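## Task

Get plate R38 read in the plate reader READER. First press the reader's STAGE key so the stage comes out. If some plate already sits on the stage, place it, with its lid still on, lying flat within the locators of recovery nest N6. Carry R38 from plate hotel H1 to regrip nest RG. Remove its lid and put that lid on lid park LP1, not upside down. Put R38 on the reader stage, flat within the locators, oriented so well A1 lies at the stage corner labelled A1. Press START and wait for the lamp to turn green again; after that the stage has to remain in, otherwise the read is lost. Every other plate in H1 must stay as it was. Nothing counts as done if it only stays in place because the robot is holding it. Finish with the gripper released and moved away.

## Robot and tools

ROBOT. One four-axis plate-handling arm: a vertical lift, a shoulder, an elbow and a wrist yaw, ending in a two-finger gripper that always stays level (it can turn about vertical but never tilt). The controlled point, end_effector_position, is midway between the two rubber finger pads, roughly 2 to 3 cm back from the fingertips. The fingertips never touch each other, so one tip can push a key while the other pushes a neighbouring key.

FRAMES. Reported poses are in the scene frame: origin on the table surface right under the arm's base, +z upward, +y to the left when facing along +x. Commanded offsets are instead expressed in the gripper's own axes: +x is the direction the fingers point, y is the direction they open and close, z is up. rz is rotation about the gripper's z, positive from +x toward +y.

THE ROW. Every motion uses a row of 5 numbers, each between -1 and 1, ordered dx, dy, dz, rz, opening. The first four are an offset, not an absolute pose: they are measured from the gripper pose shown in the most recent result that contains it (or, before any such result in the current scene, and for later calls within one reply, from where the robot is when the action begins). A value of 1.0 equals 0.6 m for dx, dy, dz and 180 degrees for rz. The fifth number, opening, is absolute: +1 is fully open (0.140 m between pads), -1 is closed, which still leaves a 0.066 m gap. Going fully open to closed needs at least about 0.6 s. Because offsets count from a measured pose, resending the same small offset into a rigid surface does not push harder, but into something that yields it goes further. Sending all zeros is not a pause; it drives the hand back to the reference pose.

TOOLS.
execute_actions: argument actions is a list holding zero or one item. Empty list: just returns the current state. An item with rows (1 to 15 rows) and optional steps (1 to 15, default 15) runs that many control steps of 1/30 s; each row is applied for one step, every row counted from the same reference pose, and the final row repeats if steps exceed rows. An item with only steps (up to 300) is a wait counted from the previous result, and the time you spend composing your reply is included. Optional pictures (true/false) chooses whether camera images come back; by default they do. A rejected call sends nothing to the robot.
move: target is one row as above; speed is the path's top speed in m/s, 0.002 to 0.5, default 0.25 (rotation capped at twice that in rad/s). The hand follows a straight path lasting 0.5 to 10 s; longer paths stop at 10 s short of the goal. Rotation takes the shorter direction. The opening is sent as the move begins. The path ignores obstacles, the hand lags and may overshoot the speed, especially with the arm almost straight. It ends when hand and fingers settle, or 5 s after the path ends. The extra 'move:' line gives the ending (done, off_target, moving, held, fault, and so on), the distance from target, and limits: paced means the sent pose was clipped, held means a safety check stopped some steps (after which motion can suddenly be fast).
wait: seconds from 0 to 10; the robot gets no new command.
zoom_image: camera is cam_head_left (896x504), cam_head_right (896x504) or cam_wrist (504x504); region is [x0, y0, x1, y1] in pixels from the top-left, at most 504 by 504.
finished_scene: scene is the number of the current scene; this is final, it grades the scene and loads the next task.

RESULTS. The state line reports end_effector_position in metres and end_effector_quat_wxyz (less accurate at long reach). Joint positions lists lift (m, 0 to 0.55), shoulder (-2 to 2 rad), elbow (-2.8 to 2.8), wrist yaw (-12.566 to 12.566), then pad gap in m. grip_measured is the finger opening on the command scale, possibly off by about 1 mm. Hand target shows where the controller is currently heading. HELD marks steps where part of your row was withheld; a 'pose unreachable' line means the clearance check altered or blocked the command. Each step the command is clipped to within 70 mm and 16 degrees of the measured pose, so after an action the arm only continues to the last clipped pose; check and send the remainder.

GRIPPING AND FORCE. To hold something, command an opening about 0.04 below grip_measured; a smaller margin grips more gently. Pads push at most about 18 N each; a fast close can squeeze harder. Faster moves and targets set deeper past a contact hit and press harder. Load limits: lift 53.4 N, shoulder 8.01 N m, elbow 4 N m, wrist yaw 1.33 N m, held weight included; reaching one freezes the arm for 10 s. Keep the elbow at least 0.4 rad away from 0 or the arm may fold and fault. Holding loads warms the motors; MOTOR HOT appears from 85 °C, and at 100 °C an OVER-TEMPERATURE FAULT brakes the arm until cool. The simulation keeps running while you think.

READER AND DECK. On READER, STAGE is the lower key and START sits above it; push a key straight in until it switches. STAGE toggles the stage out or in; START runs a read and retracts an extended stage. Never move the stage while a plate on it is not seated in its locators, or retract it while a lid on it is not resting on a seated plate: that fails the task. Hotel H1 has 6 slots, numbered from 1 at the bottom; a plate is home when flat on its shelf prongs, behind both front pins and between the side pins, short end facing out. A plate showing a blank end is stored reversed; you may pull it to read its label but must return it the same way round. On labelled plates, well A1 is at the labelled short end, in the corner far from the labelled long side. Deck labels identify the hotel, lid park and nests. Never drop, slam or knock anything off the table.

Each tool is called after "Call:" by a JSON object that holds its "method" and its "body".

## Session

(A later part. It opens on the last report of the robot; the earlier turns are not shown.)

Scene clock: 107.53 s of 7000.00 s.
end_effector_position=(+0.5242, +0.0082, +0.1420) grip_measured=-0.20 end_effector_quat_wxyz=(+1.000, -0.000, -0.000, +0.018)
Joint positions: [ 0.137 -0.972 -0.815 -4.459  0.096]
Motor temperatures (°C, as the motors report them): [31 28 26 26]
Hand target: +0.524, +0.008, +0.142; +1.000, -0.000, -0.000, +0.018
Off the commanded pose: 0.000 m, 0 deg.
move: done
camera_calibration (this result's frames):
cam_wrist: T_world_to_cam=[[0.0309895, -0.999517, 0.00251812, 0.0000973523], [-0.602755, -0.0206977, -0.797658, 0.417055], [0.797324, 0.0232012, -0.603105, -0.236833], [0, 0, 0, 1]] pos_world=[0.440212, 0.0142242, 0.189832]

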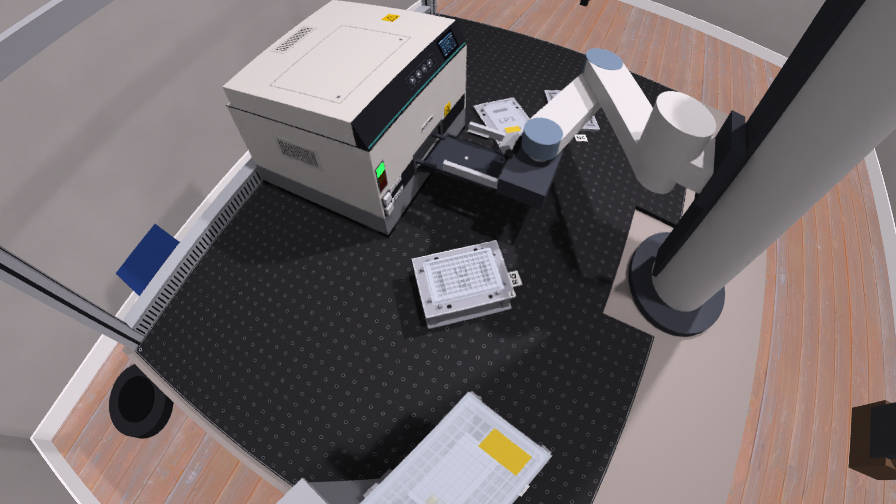

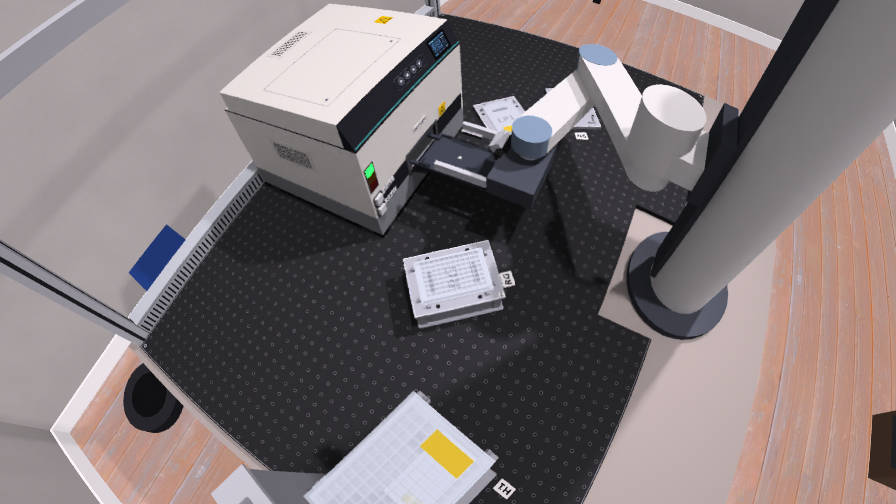

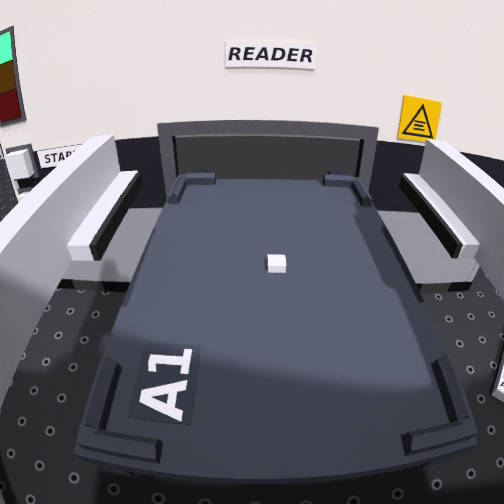

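Call:
{"method": "move", "body": {"target": [-0.1562,0.3762,0,0.2221,-0.2]}}

Call:
{"method": "move", "body": {"target": [0,0,-0.109,0,-0.2], "speed": 0.06}}

Call:
{"method": "move", "body": {"target": [0,0,0,0,-0.53]}}

Call:
{"method": "move", "body": {"target": [0,0,0.115,0,-0.53], "speed": 0.1}}

Call:
{"method": "move", "body": {"target": [-0.1223,-0.3887,0,-0.2244,-0.53], "speed": 0.2}}

Call:
{"method": "move", "body": {"target": [0,0,-0.023,0,-0.53], "speed": 0.03}}

Scene clock: 115.03 s of 7000.00 s.
end_effector_position=(+0.4224, +0.2304, +0.1420) grip_measured=-0.20 end_effector_quat_wxyz=(+0.933, -0.000, -0.000, +0.359)
Joint positions: [ 0.137 -0.238 -0.767 -4.543  0.096]
Motor temperatures (°C, as the motors report them): [31 28 26 26]
Hand target: +0.422, +0.230, +0.142; +0.933, -0.000, -0.000, +0.359
Off the commanded pose: 0.000 m, 0 deg.
After step 90, 2.73 s passed at rest.
move: done
camera_calibration (this result's frames):
cam_wrist: T_world_to_cam=[[0.666025, -0.745926, 0.00251812, -0.101326], [-0.448537, -0.403184, -0.797658, 0.383256], [0.596008, 0.53013, -0.603105, -0.192556], [0, 0, 0, 1]] pos_world=[0.354155, 0.18102, 0.189831]

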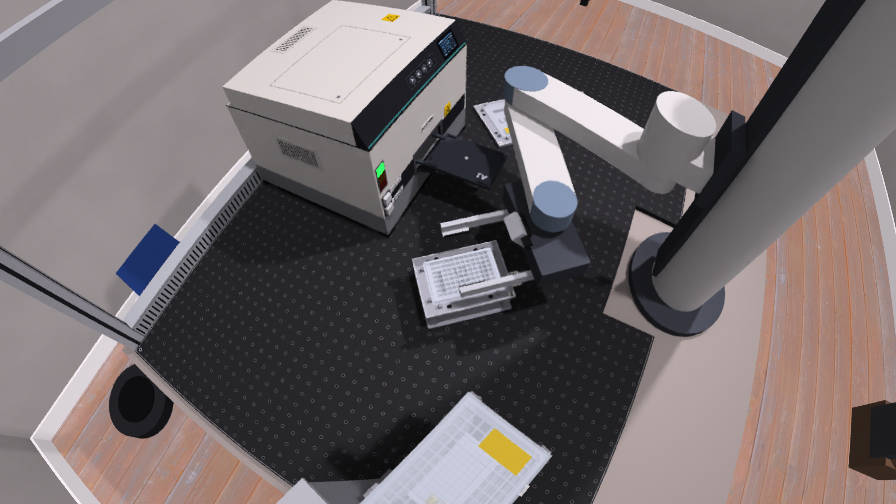

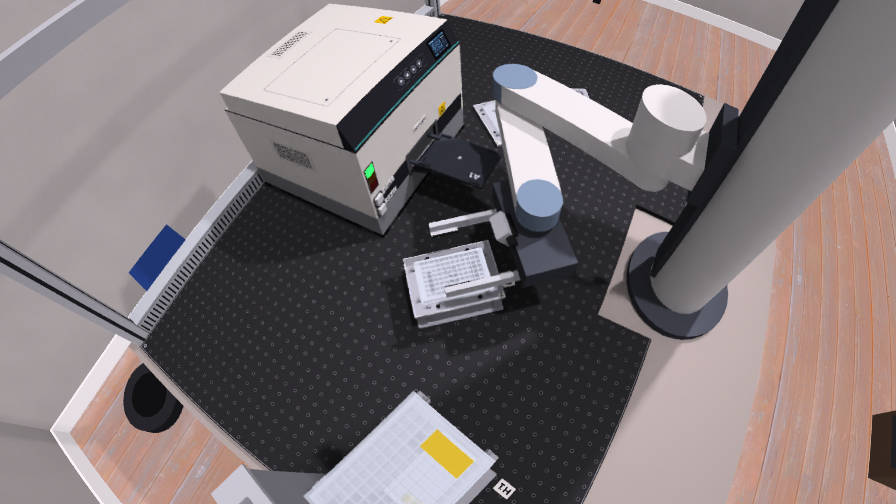

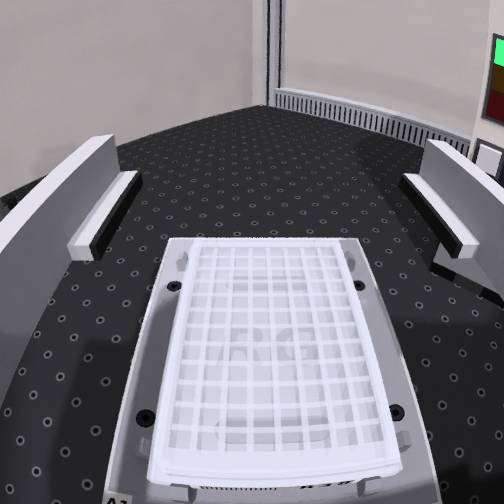

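Scene clock: 116.40 s of 7000.00 s.
end_effector_position=(+0.4224, +0.2304, +0.0766) grip_measured=-0.20 end_effector_quat_wxyz=(+0.933, -0.000, -0.000, +0.359)
Joint positions: [ 0.072 -0.238 -0.767 -4.543  0.096]
Motor temperatures (°C, as the motors report them): [31 28 26 26]
Hand target: +0.422, +0.230, +0.077; +0.933, -0.000, -0.000, +0.359
Off the commanded pose: 0.000 m, 0 deg.
move: done
camera_calibration (this result's frames):
cam_wrist: T_world_to_cam=[[0.666052, -0.745901, 0.00251812, -0.101169], [-0.448522, -0.4032, -0.797658, 0.331058], [0.595989, 0.530152, -0.603105, -0.232013], [0, 0, 0, 1]] pos_world=[0.354148, 0.181022, 0.124398]

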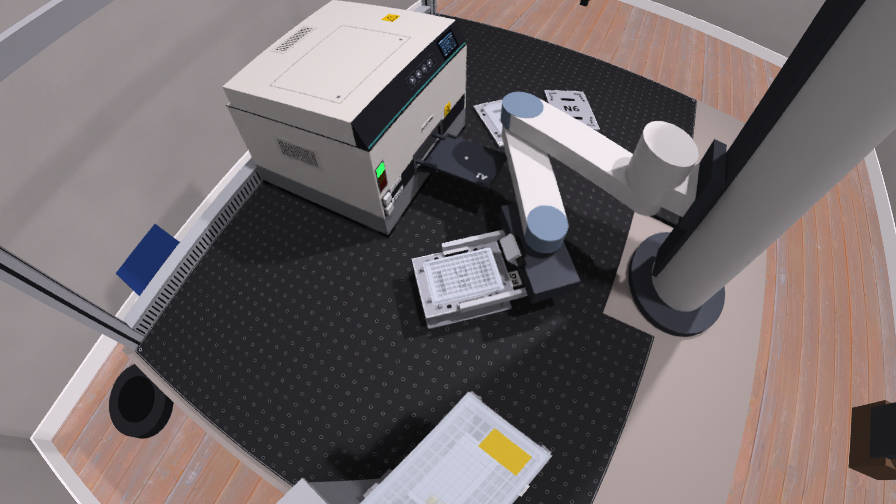

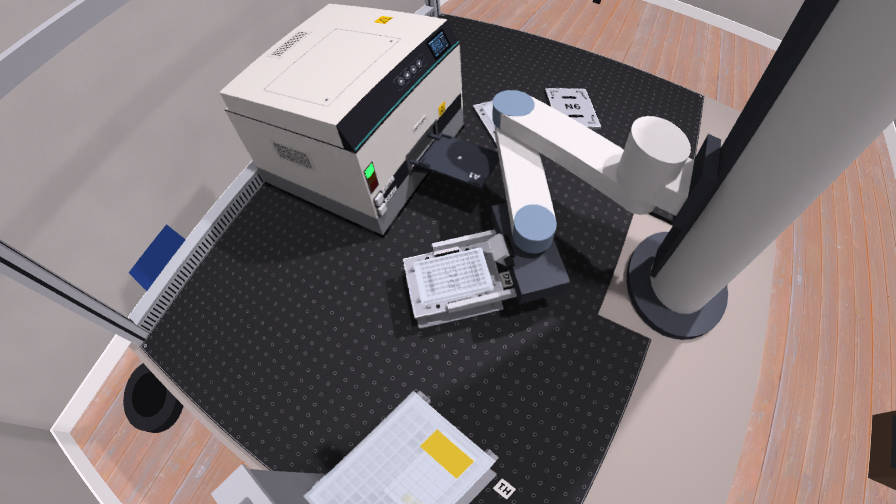

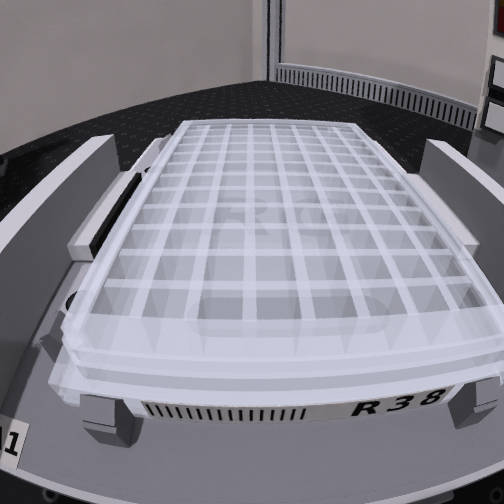

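Scene clock: 116.90 s of 7000.00 s.
end_effector_position=(+0.4224, +0.2304, +0.0766) grip_measured=-0.49 end_effector_quat_wxyz=(+0.933, -0.000, -0.000, +0.359)
Joint positions: [ 0.072 -0.238 -0.767 -4.543  0.085]
Motor temperatures (°C, as the motors report them): [31 28 26 26]
Hand target: +0.422, +0.230, +0.077; +0.933, -0.000, -0.000, +0.359
Off the commanded pose: 0.000 m, 0 deg.
move: done
camera_calibration (this result's frames):
cam_wrist: T_world_to_cam=[[0.666048, -0.745905, 0.00251812, -0.101168], [-0.448524, -0.403198, -0.797658, 0.331059], [0.595992, 0.530149, -0.603105, -0.232013], [0, 0, 0, 1]] pos_world=[0.354148, 0.181022, 0.124398]

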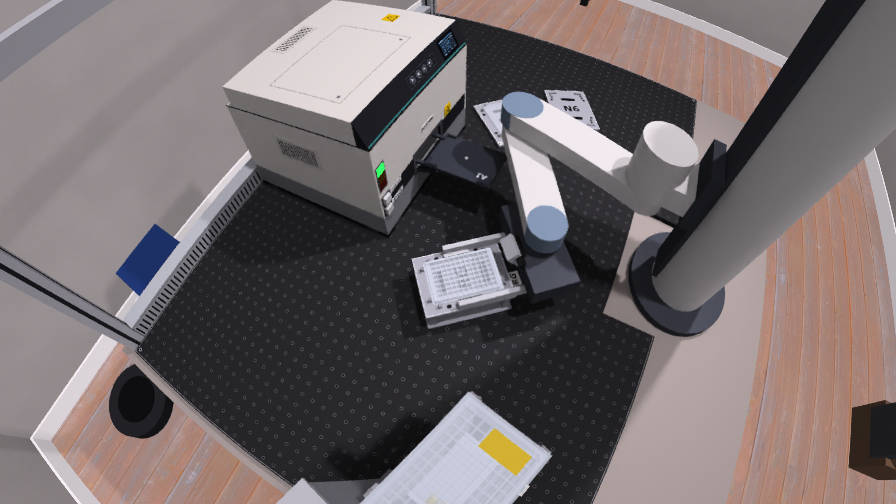

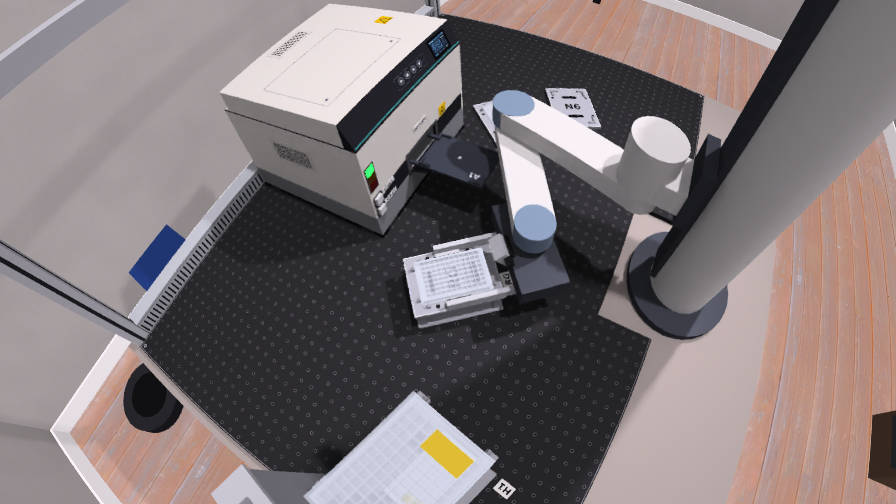

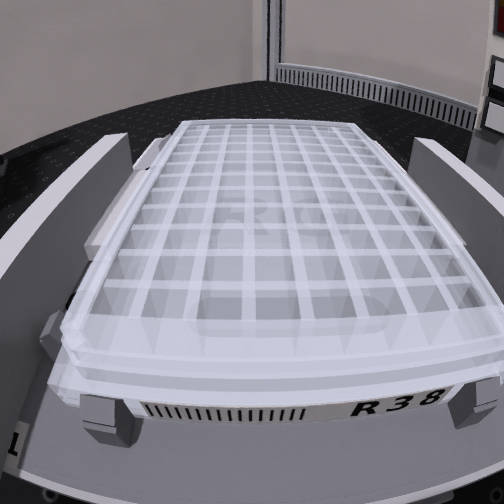

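Scene clock: 117.87 s of 7000.00 s.
end_effector_position=(+0.4224, +0.2304, +0.1456) grip_measured=-0.49 end_effector_quat_wxyz=(+0.933, -0.000, -0.000, +0.359)
Joint positions: [ 0.141 -0.238 -0.767 -4.543  0.085]
Motor temperatures (°C, as the motors report them): [31 28 26 26]
Hand target: +0.422, +0.230, +0.146; +0.933, -0.000, -0.000, +0.359
Off the commanded pose: 0.000 m, 0 deg.
move: done
camera_calibration (this result's frames):
cam_wrist: T_world_to_cam=[[0.666019, -0.74593, 0.00251812, -0.101331], [-0.44854, -0.403181, -0.797658, 0.386122], [0.596012, 0.530126, -0.603105, -0.190396], [0, 0, 0, 1]] pos_world=[0.354157, 0.181025, 0.19342]

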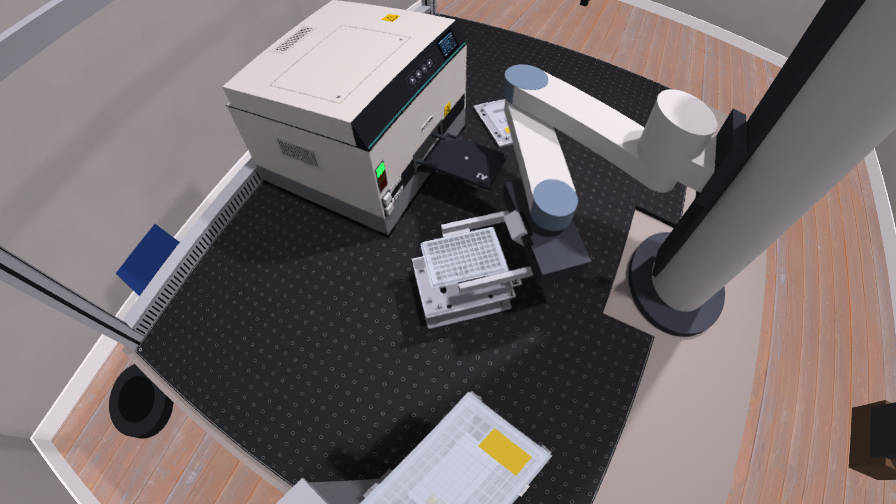

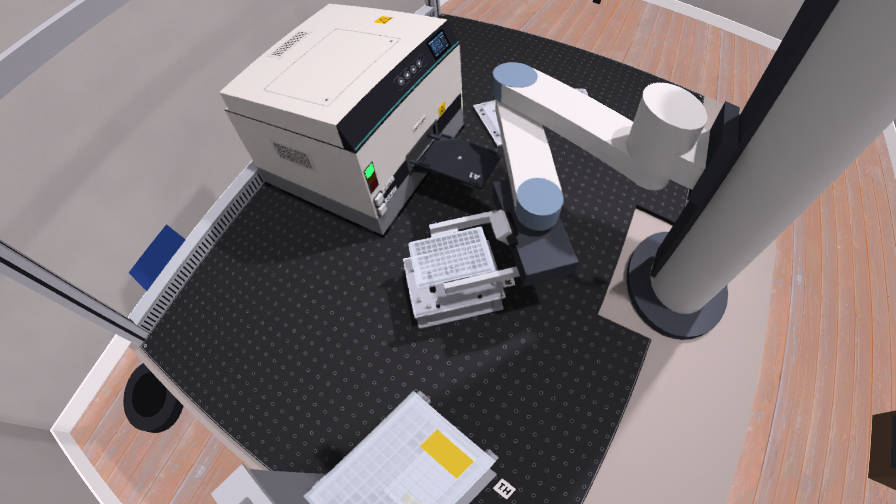

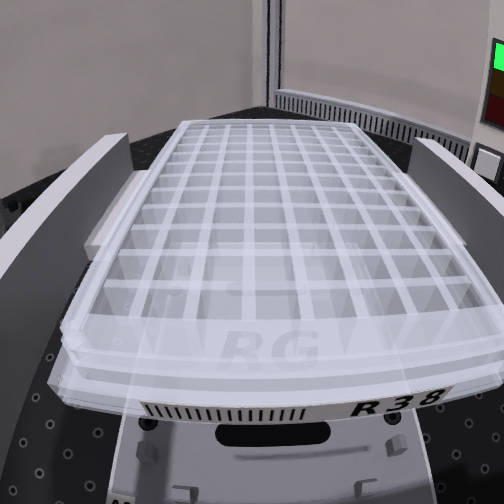

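Scene clock: 119.97 s of 7000.00 s.
end_effector_position=(+0.5241, +0.0079, +0.1456) grip_measured=-0.49 end_effector_quat_wxyz=(+1.000, -0.000, -0.000, +0.014)
Joint positions: [ 0.141 -0.968 -0.815 -4.472  0.085]
Motor temperatures (°C, as the motors report them): [31 28 26 26]
Hand target: +0.524, +0.008, +0.146; +1.000, -0.000, -0.000, +0.015
Off the commanded pose: 0.000 m, 0 deg.
move: done
camera_calibration (this result's frames):
cam_wrist: T_world_to_cam=[[0.0231334, -0.999729, 0.00251812, 0.00396315], [-0.602899, -0.01596, -0.797658, 0.419912], [0.797482, 0.0169343, -0.603105, -0.234651], [0, 0, 0, 1]] pos_world=[0.440203, 0.0146375, 0.193417]

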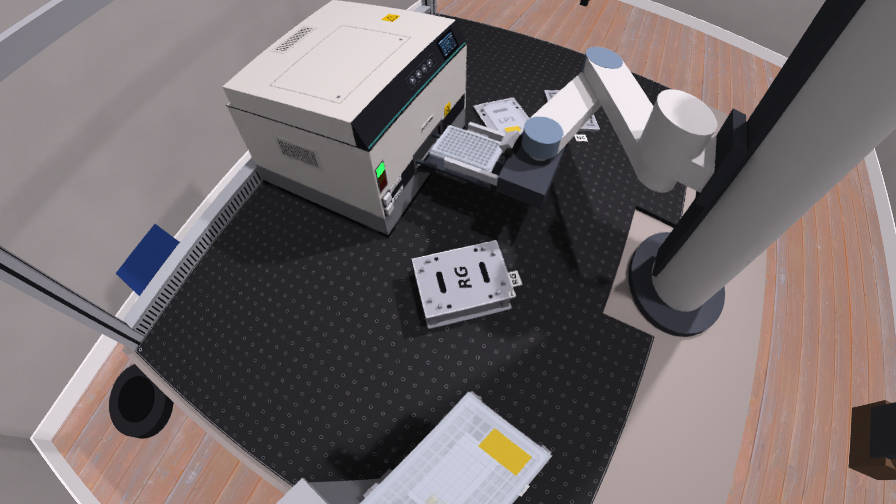

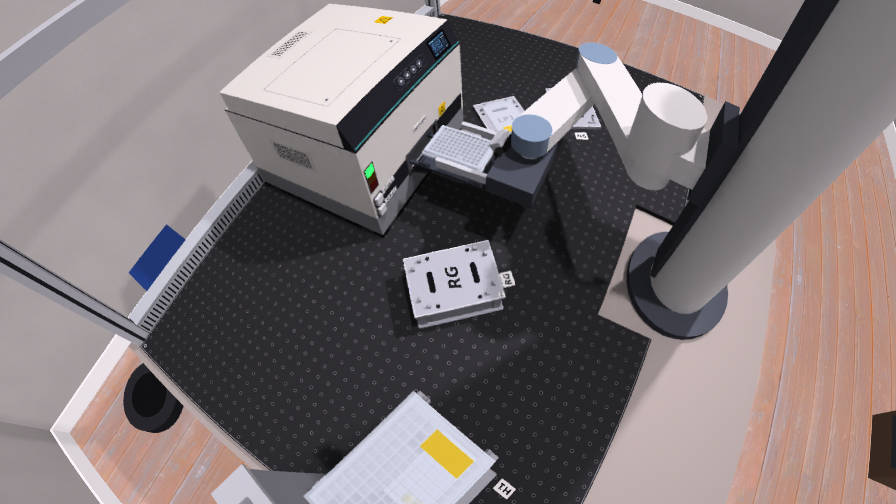

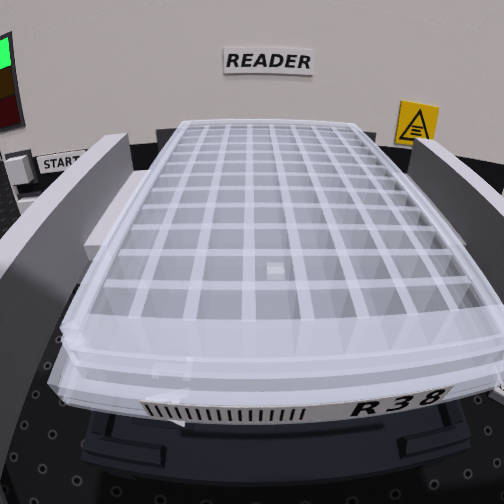

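Scene clock: 120.67 s of 7000.00 s.
end_effector_position=(+0.5241, +0.0079, +0.1318) grip_measured=-0.49 end_effector_quat_wxyz=(+1.000, -0.000, -0.000, +0.014)
Joint positions: [ 0.127 -0.968 -0.815 -4.472  0.085]
Motor temperatures (°C, as the motors report them): [31 28 26 26]
Hand target: +0.524, +0.008, +0.132; +1.000, -0.000, -0.000, +0.014
Off the commanded pose: 0.000 m, 0 deg.
move: done
camera_calibration (this result's frames):
cam_wrist: T_world_to_cam=[[0.0231273, -0.999729, 0.00251812, 0.00399788], [-0.6029, -0.0159563, -0.797658, 0.408868], [0.797482, 0.0169295, -0.603105, -0.243], [0, 0, 0, 1]] pos_world=[0.440202, 0.0146347, 0.179572]

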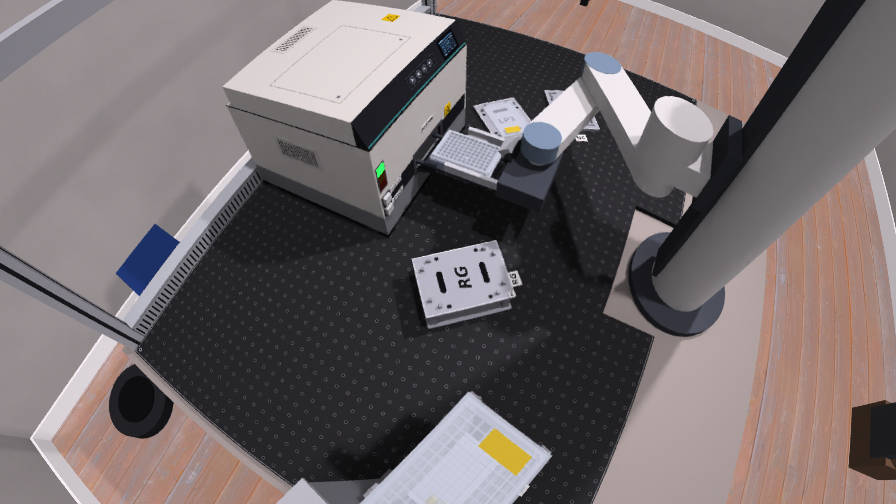

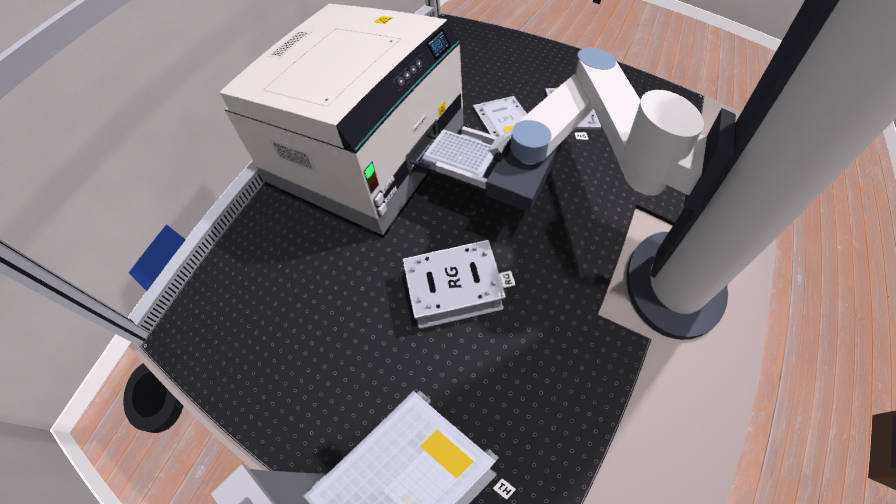

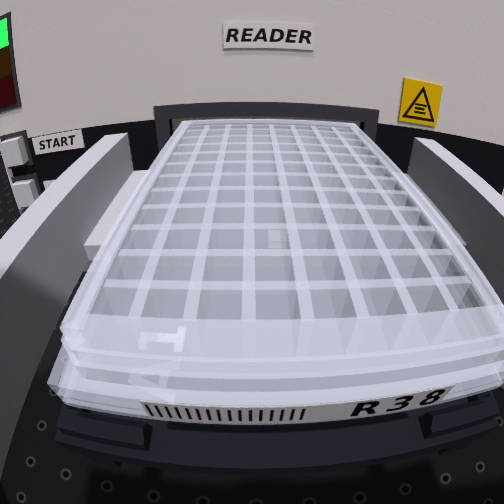

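Call:
{"method": "move", "body": {"target": [0.0013,0,-0.009,0,-0.53], "speed": 0.01}}

Scene clock: 123.30 s of 7000.00 s.
end_effector_position=(+0.5249, +0.0079, +0.1263) grip_measured=-0.49 end_effector_quat_wxyz=(+1.000, -0.000, -0.000, +0.014)
Joint positions: [ 0.121 -0.968 -0.818 -4.469  0.085]
Motor temperatures (°C, as the motors report them): [31 28 26 26]
Hand target: +0.525, +0.008, +0.126; +1.000, -0.000, -0.000, +0.014
Off the commanded pose: 0.000 m, 0 deg.
move: done
camera_calibration (this result's frames):
cam_wrist: T_world_to_cam=[[0.0228337, -0.999736, 0.00251812, 0.00410174], [-0.602904, -0.0157793, -0.797658, 0.40498], [0.797487, 0.0166953, -0.603105, -0.246857], [0, 0, 0, 1]] pos_world=[0.440936, 0.0146123, 0.174144]

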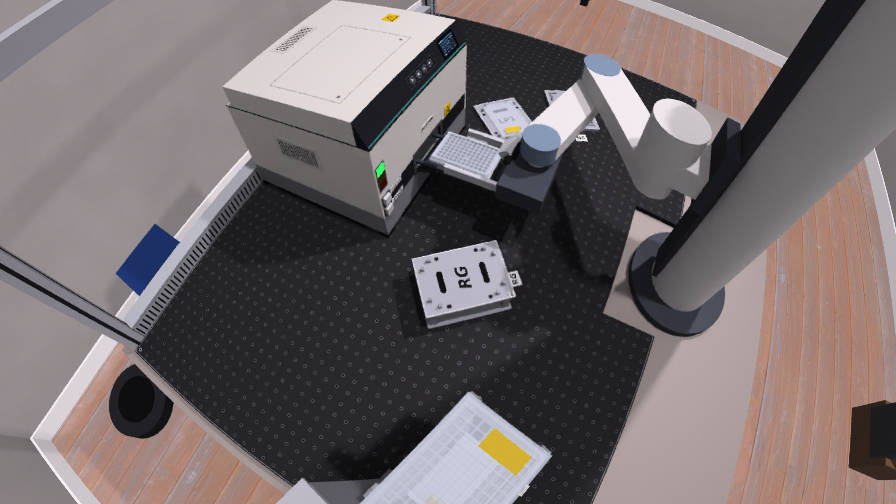

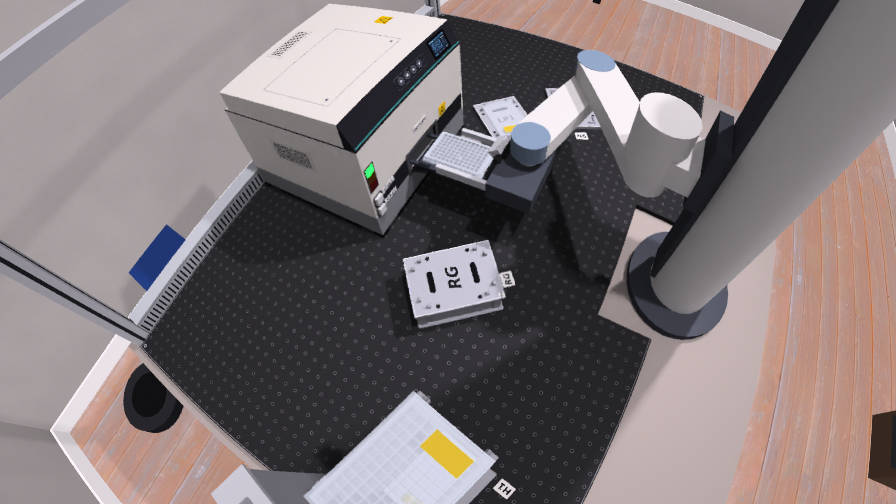

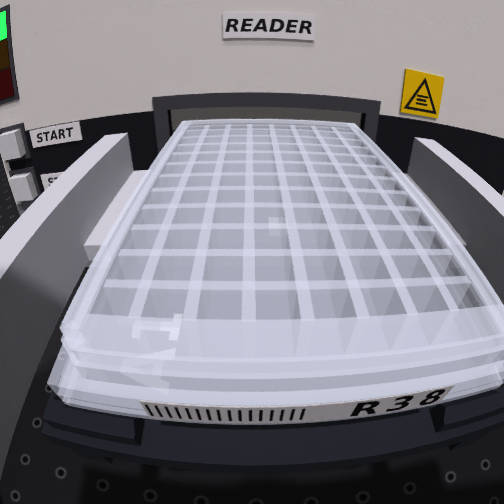

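Call:
{"method": "move", "body": {"target": [0,0,-0.004,0,-0.53], "speed": 0.008}}

Call:
{"method": "move", "body": {"target": [0,0,0,0,-0.2]}}

Call:
{"method": "move", "body": {"target": [0,0,0.05,0,-0.2], "speed": 0.08}}

Scene clock: 127.33 s of 7000.00 s.
end_effector_position=(+0.5250, +0.0077, +0.1240) grip_measured=-0.49 end_effector_quat_wxyz=(+1.000, -0.000, -0.000, +0.014)
Joint positions: [ 0.119 -0.968 -0.818 -4.47   0.085]
Motor temperatures (°C, as the motors report them): [31 28 26 26]
Hand target: +0.525, +0.008, +0.124; +1.000, -0.000, -0.000, +0.014
Off the commanded pose: 0.000 m, 0 deg.
After step 90, 0.33 s passed at rest.
move: done
camera_calibration (this result's frames):
cam_wrist: T_world_to_cam=[[0.0221083, -0.999752, 0.00251812, 0.00434928], [-0.602915, -0.0153418, -0.797658, 0.403202], [0.797499, 0.0161166, -0.603105, -0.24838], [0, 0, 0, 1]] pos_world=[0.441083, 0.0145371, 0.171806]

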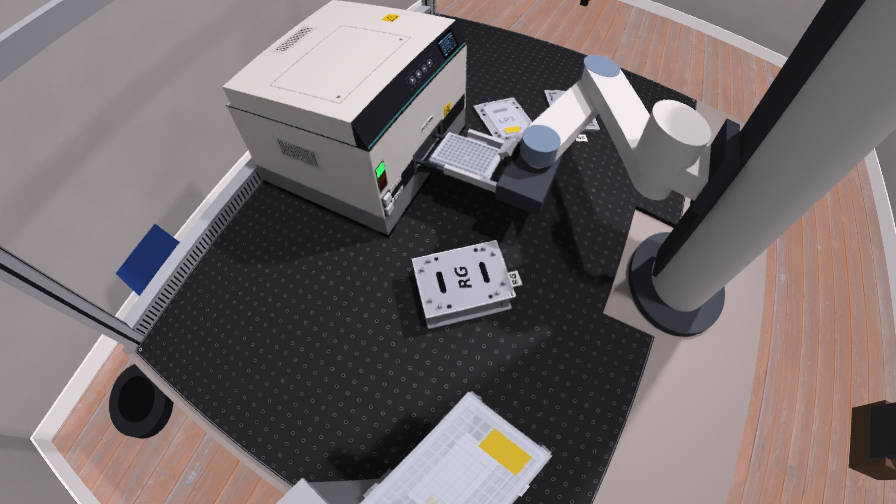

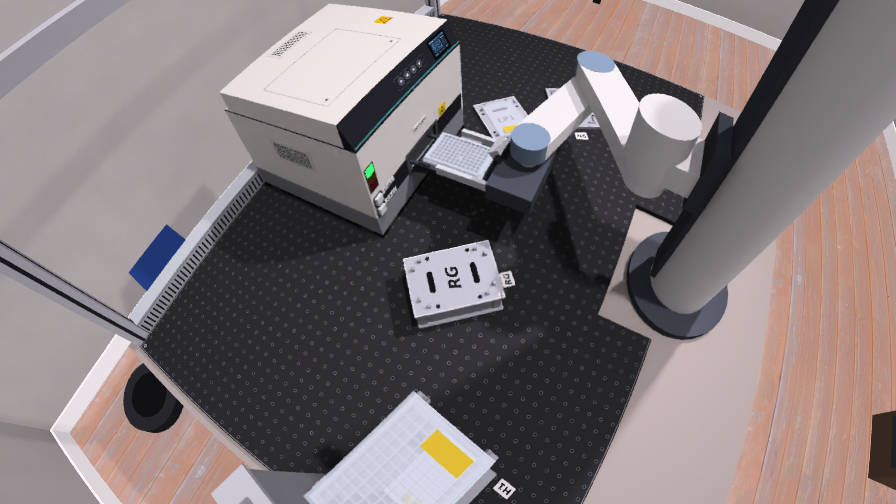

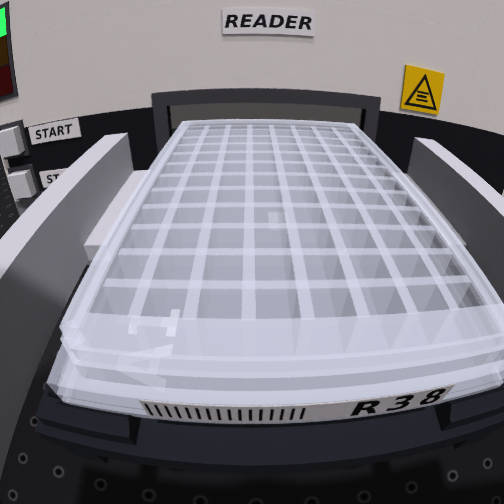

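Scene clock: 127.83 s of 7000.00 s.
end_effector_position=(+0.5250, +0.0077, +0.1240) grip_measured=-0.20 end_effector_quat_wxyz=(+1.000, -0.000, -0.000, +0.014)
Joint positions: [ 0.119 -0.968 -0.818 -4.47   0.096]
Motor temperatures (°C, as the motors report them): [31 28 26 26]
Hand target: +0.525, +0.008, +0.124; +1.000, -0.000, -0.000, +0.014
Off the commanded pose: 0.000 m, 0 deg.
move: done
camera_calibration (this result's frames):
cam_wrist: T_world_to_cam=[[0.0219951, -0.999755, 0.00251812, 0.0043868], [-0.602917, -0.0152736, -0.797658, 0.40322], [0.7975, 0.0160263, -0.603105, -0.248399], [0, 0, 0, 1]] pos_world=[0.44111, 0.0145252, 0.17181]

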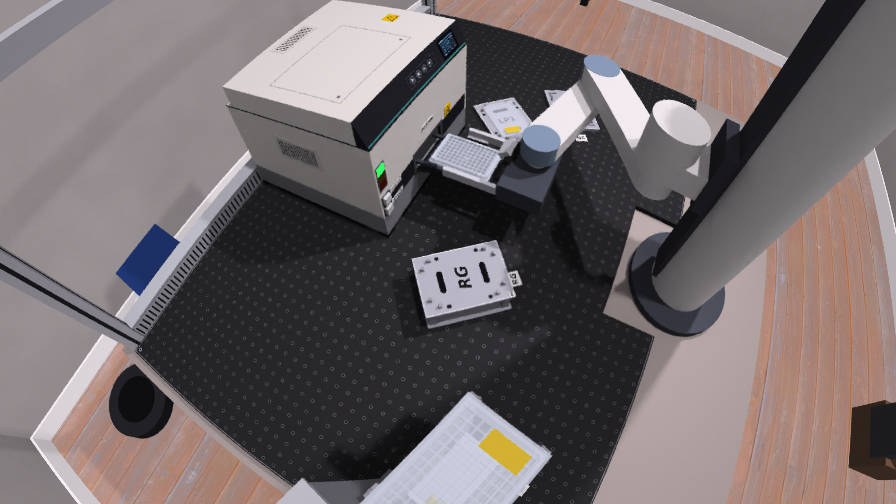

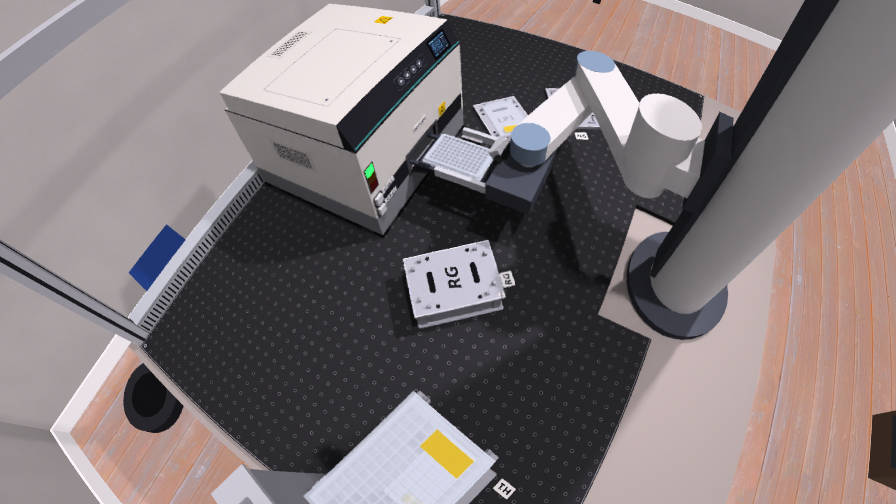

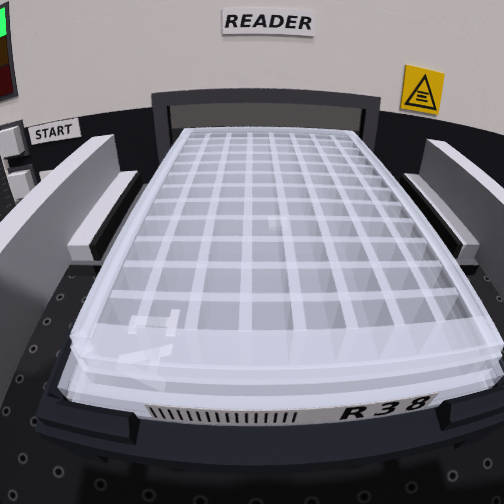

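Scene clock: 128.57 s of 7000.00 s.
end_effector_position=(+0.5250, +0.0077, +0.1540) grip_measured=-0.20 end_effector_quat_wxyz=(+1.000, -0.000, -0.000, +0.014)
Joint positions: [ 0.149 -0.968 -0.818 -4.47   0.096]
Motor temperatures (°C, as the motors report them): [31 28 26 26]
Hand target: +0.525, +0.008, +0.154; +1.000, -0.000, -0.000, +0.014
Off the commanded pose: 0.000 m, 0 deg.
move: done
camera_calibration (this result's frames):
cam_wrist: T_world_to_cam=[[0.0219783, -0.999755, 0.00251812, 0.00431663], [-0.602917, -0.0152634, -0.797658, 0.427178], [0.797501, 0.0160129, -0.603105, -0.230288], [0, 0, 0, 1]] pos_world=[0.441113, 0.0145234, 0.201842]

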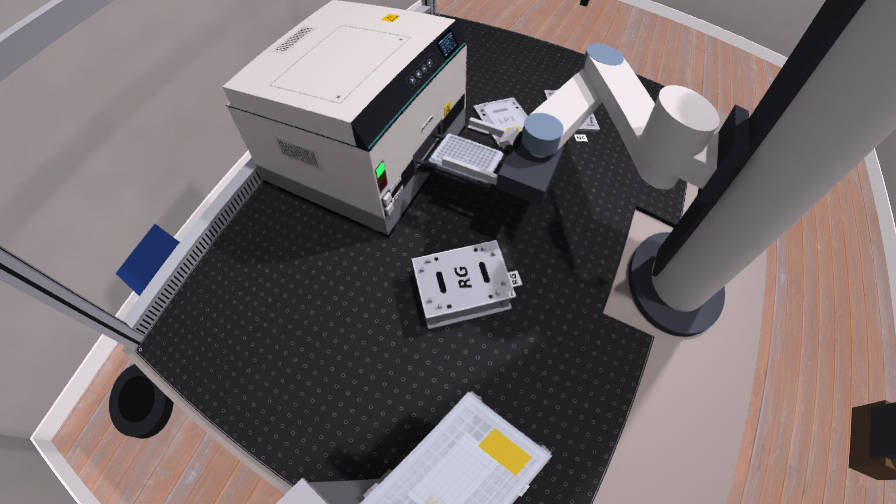

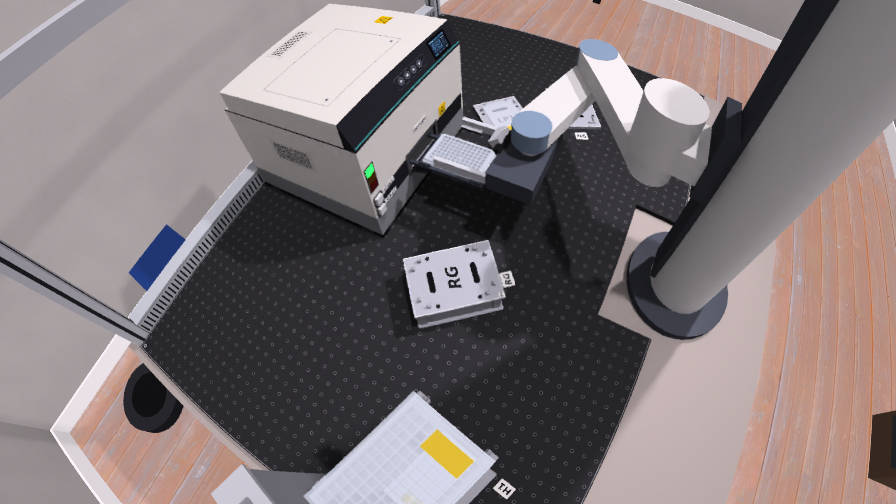

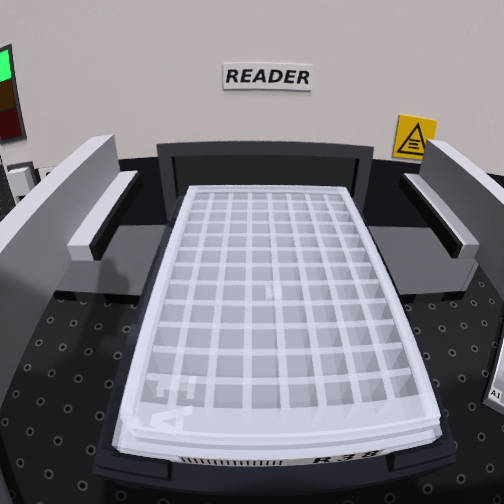

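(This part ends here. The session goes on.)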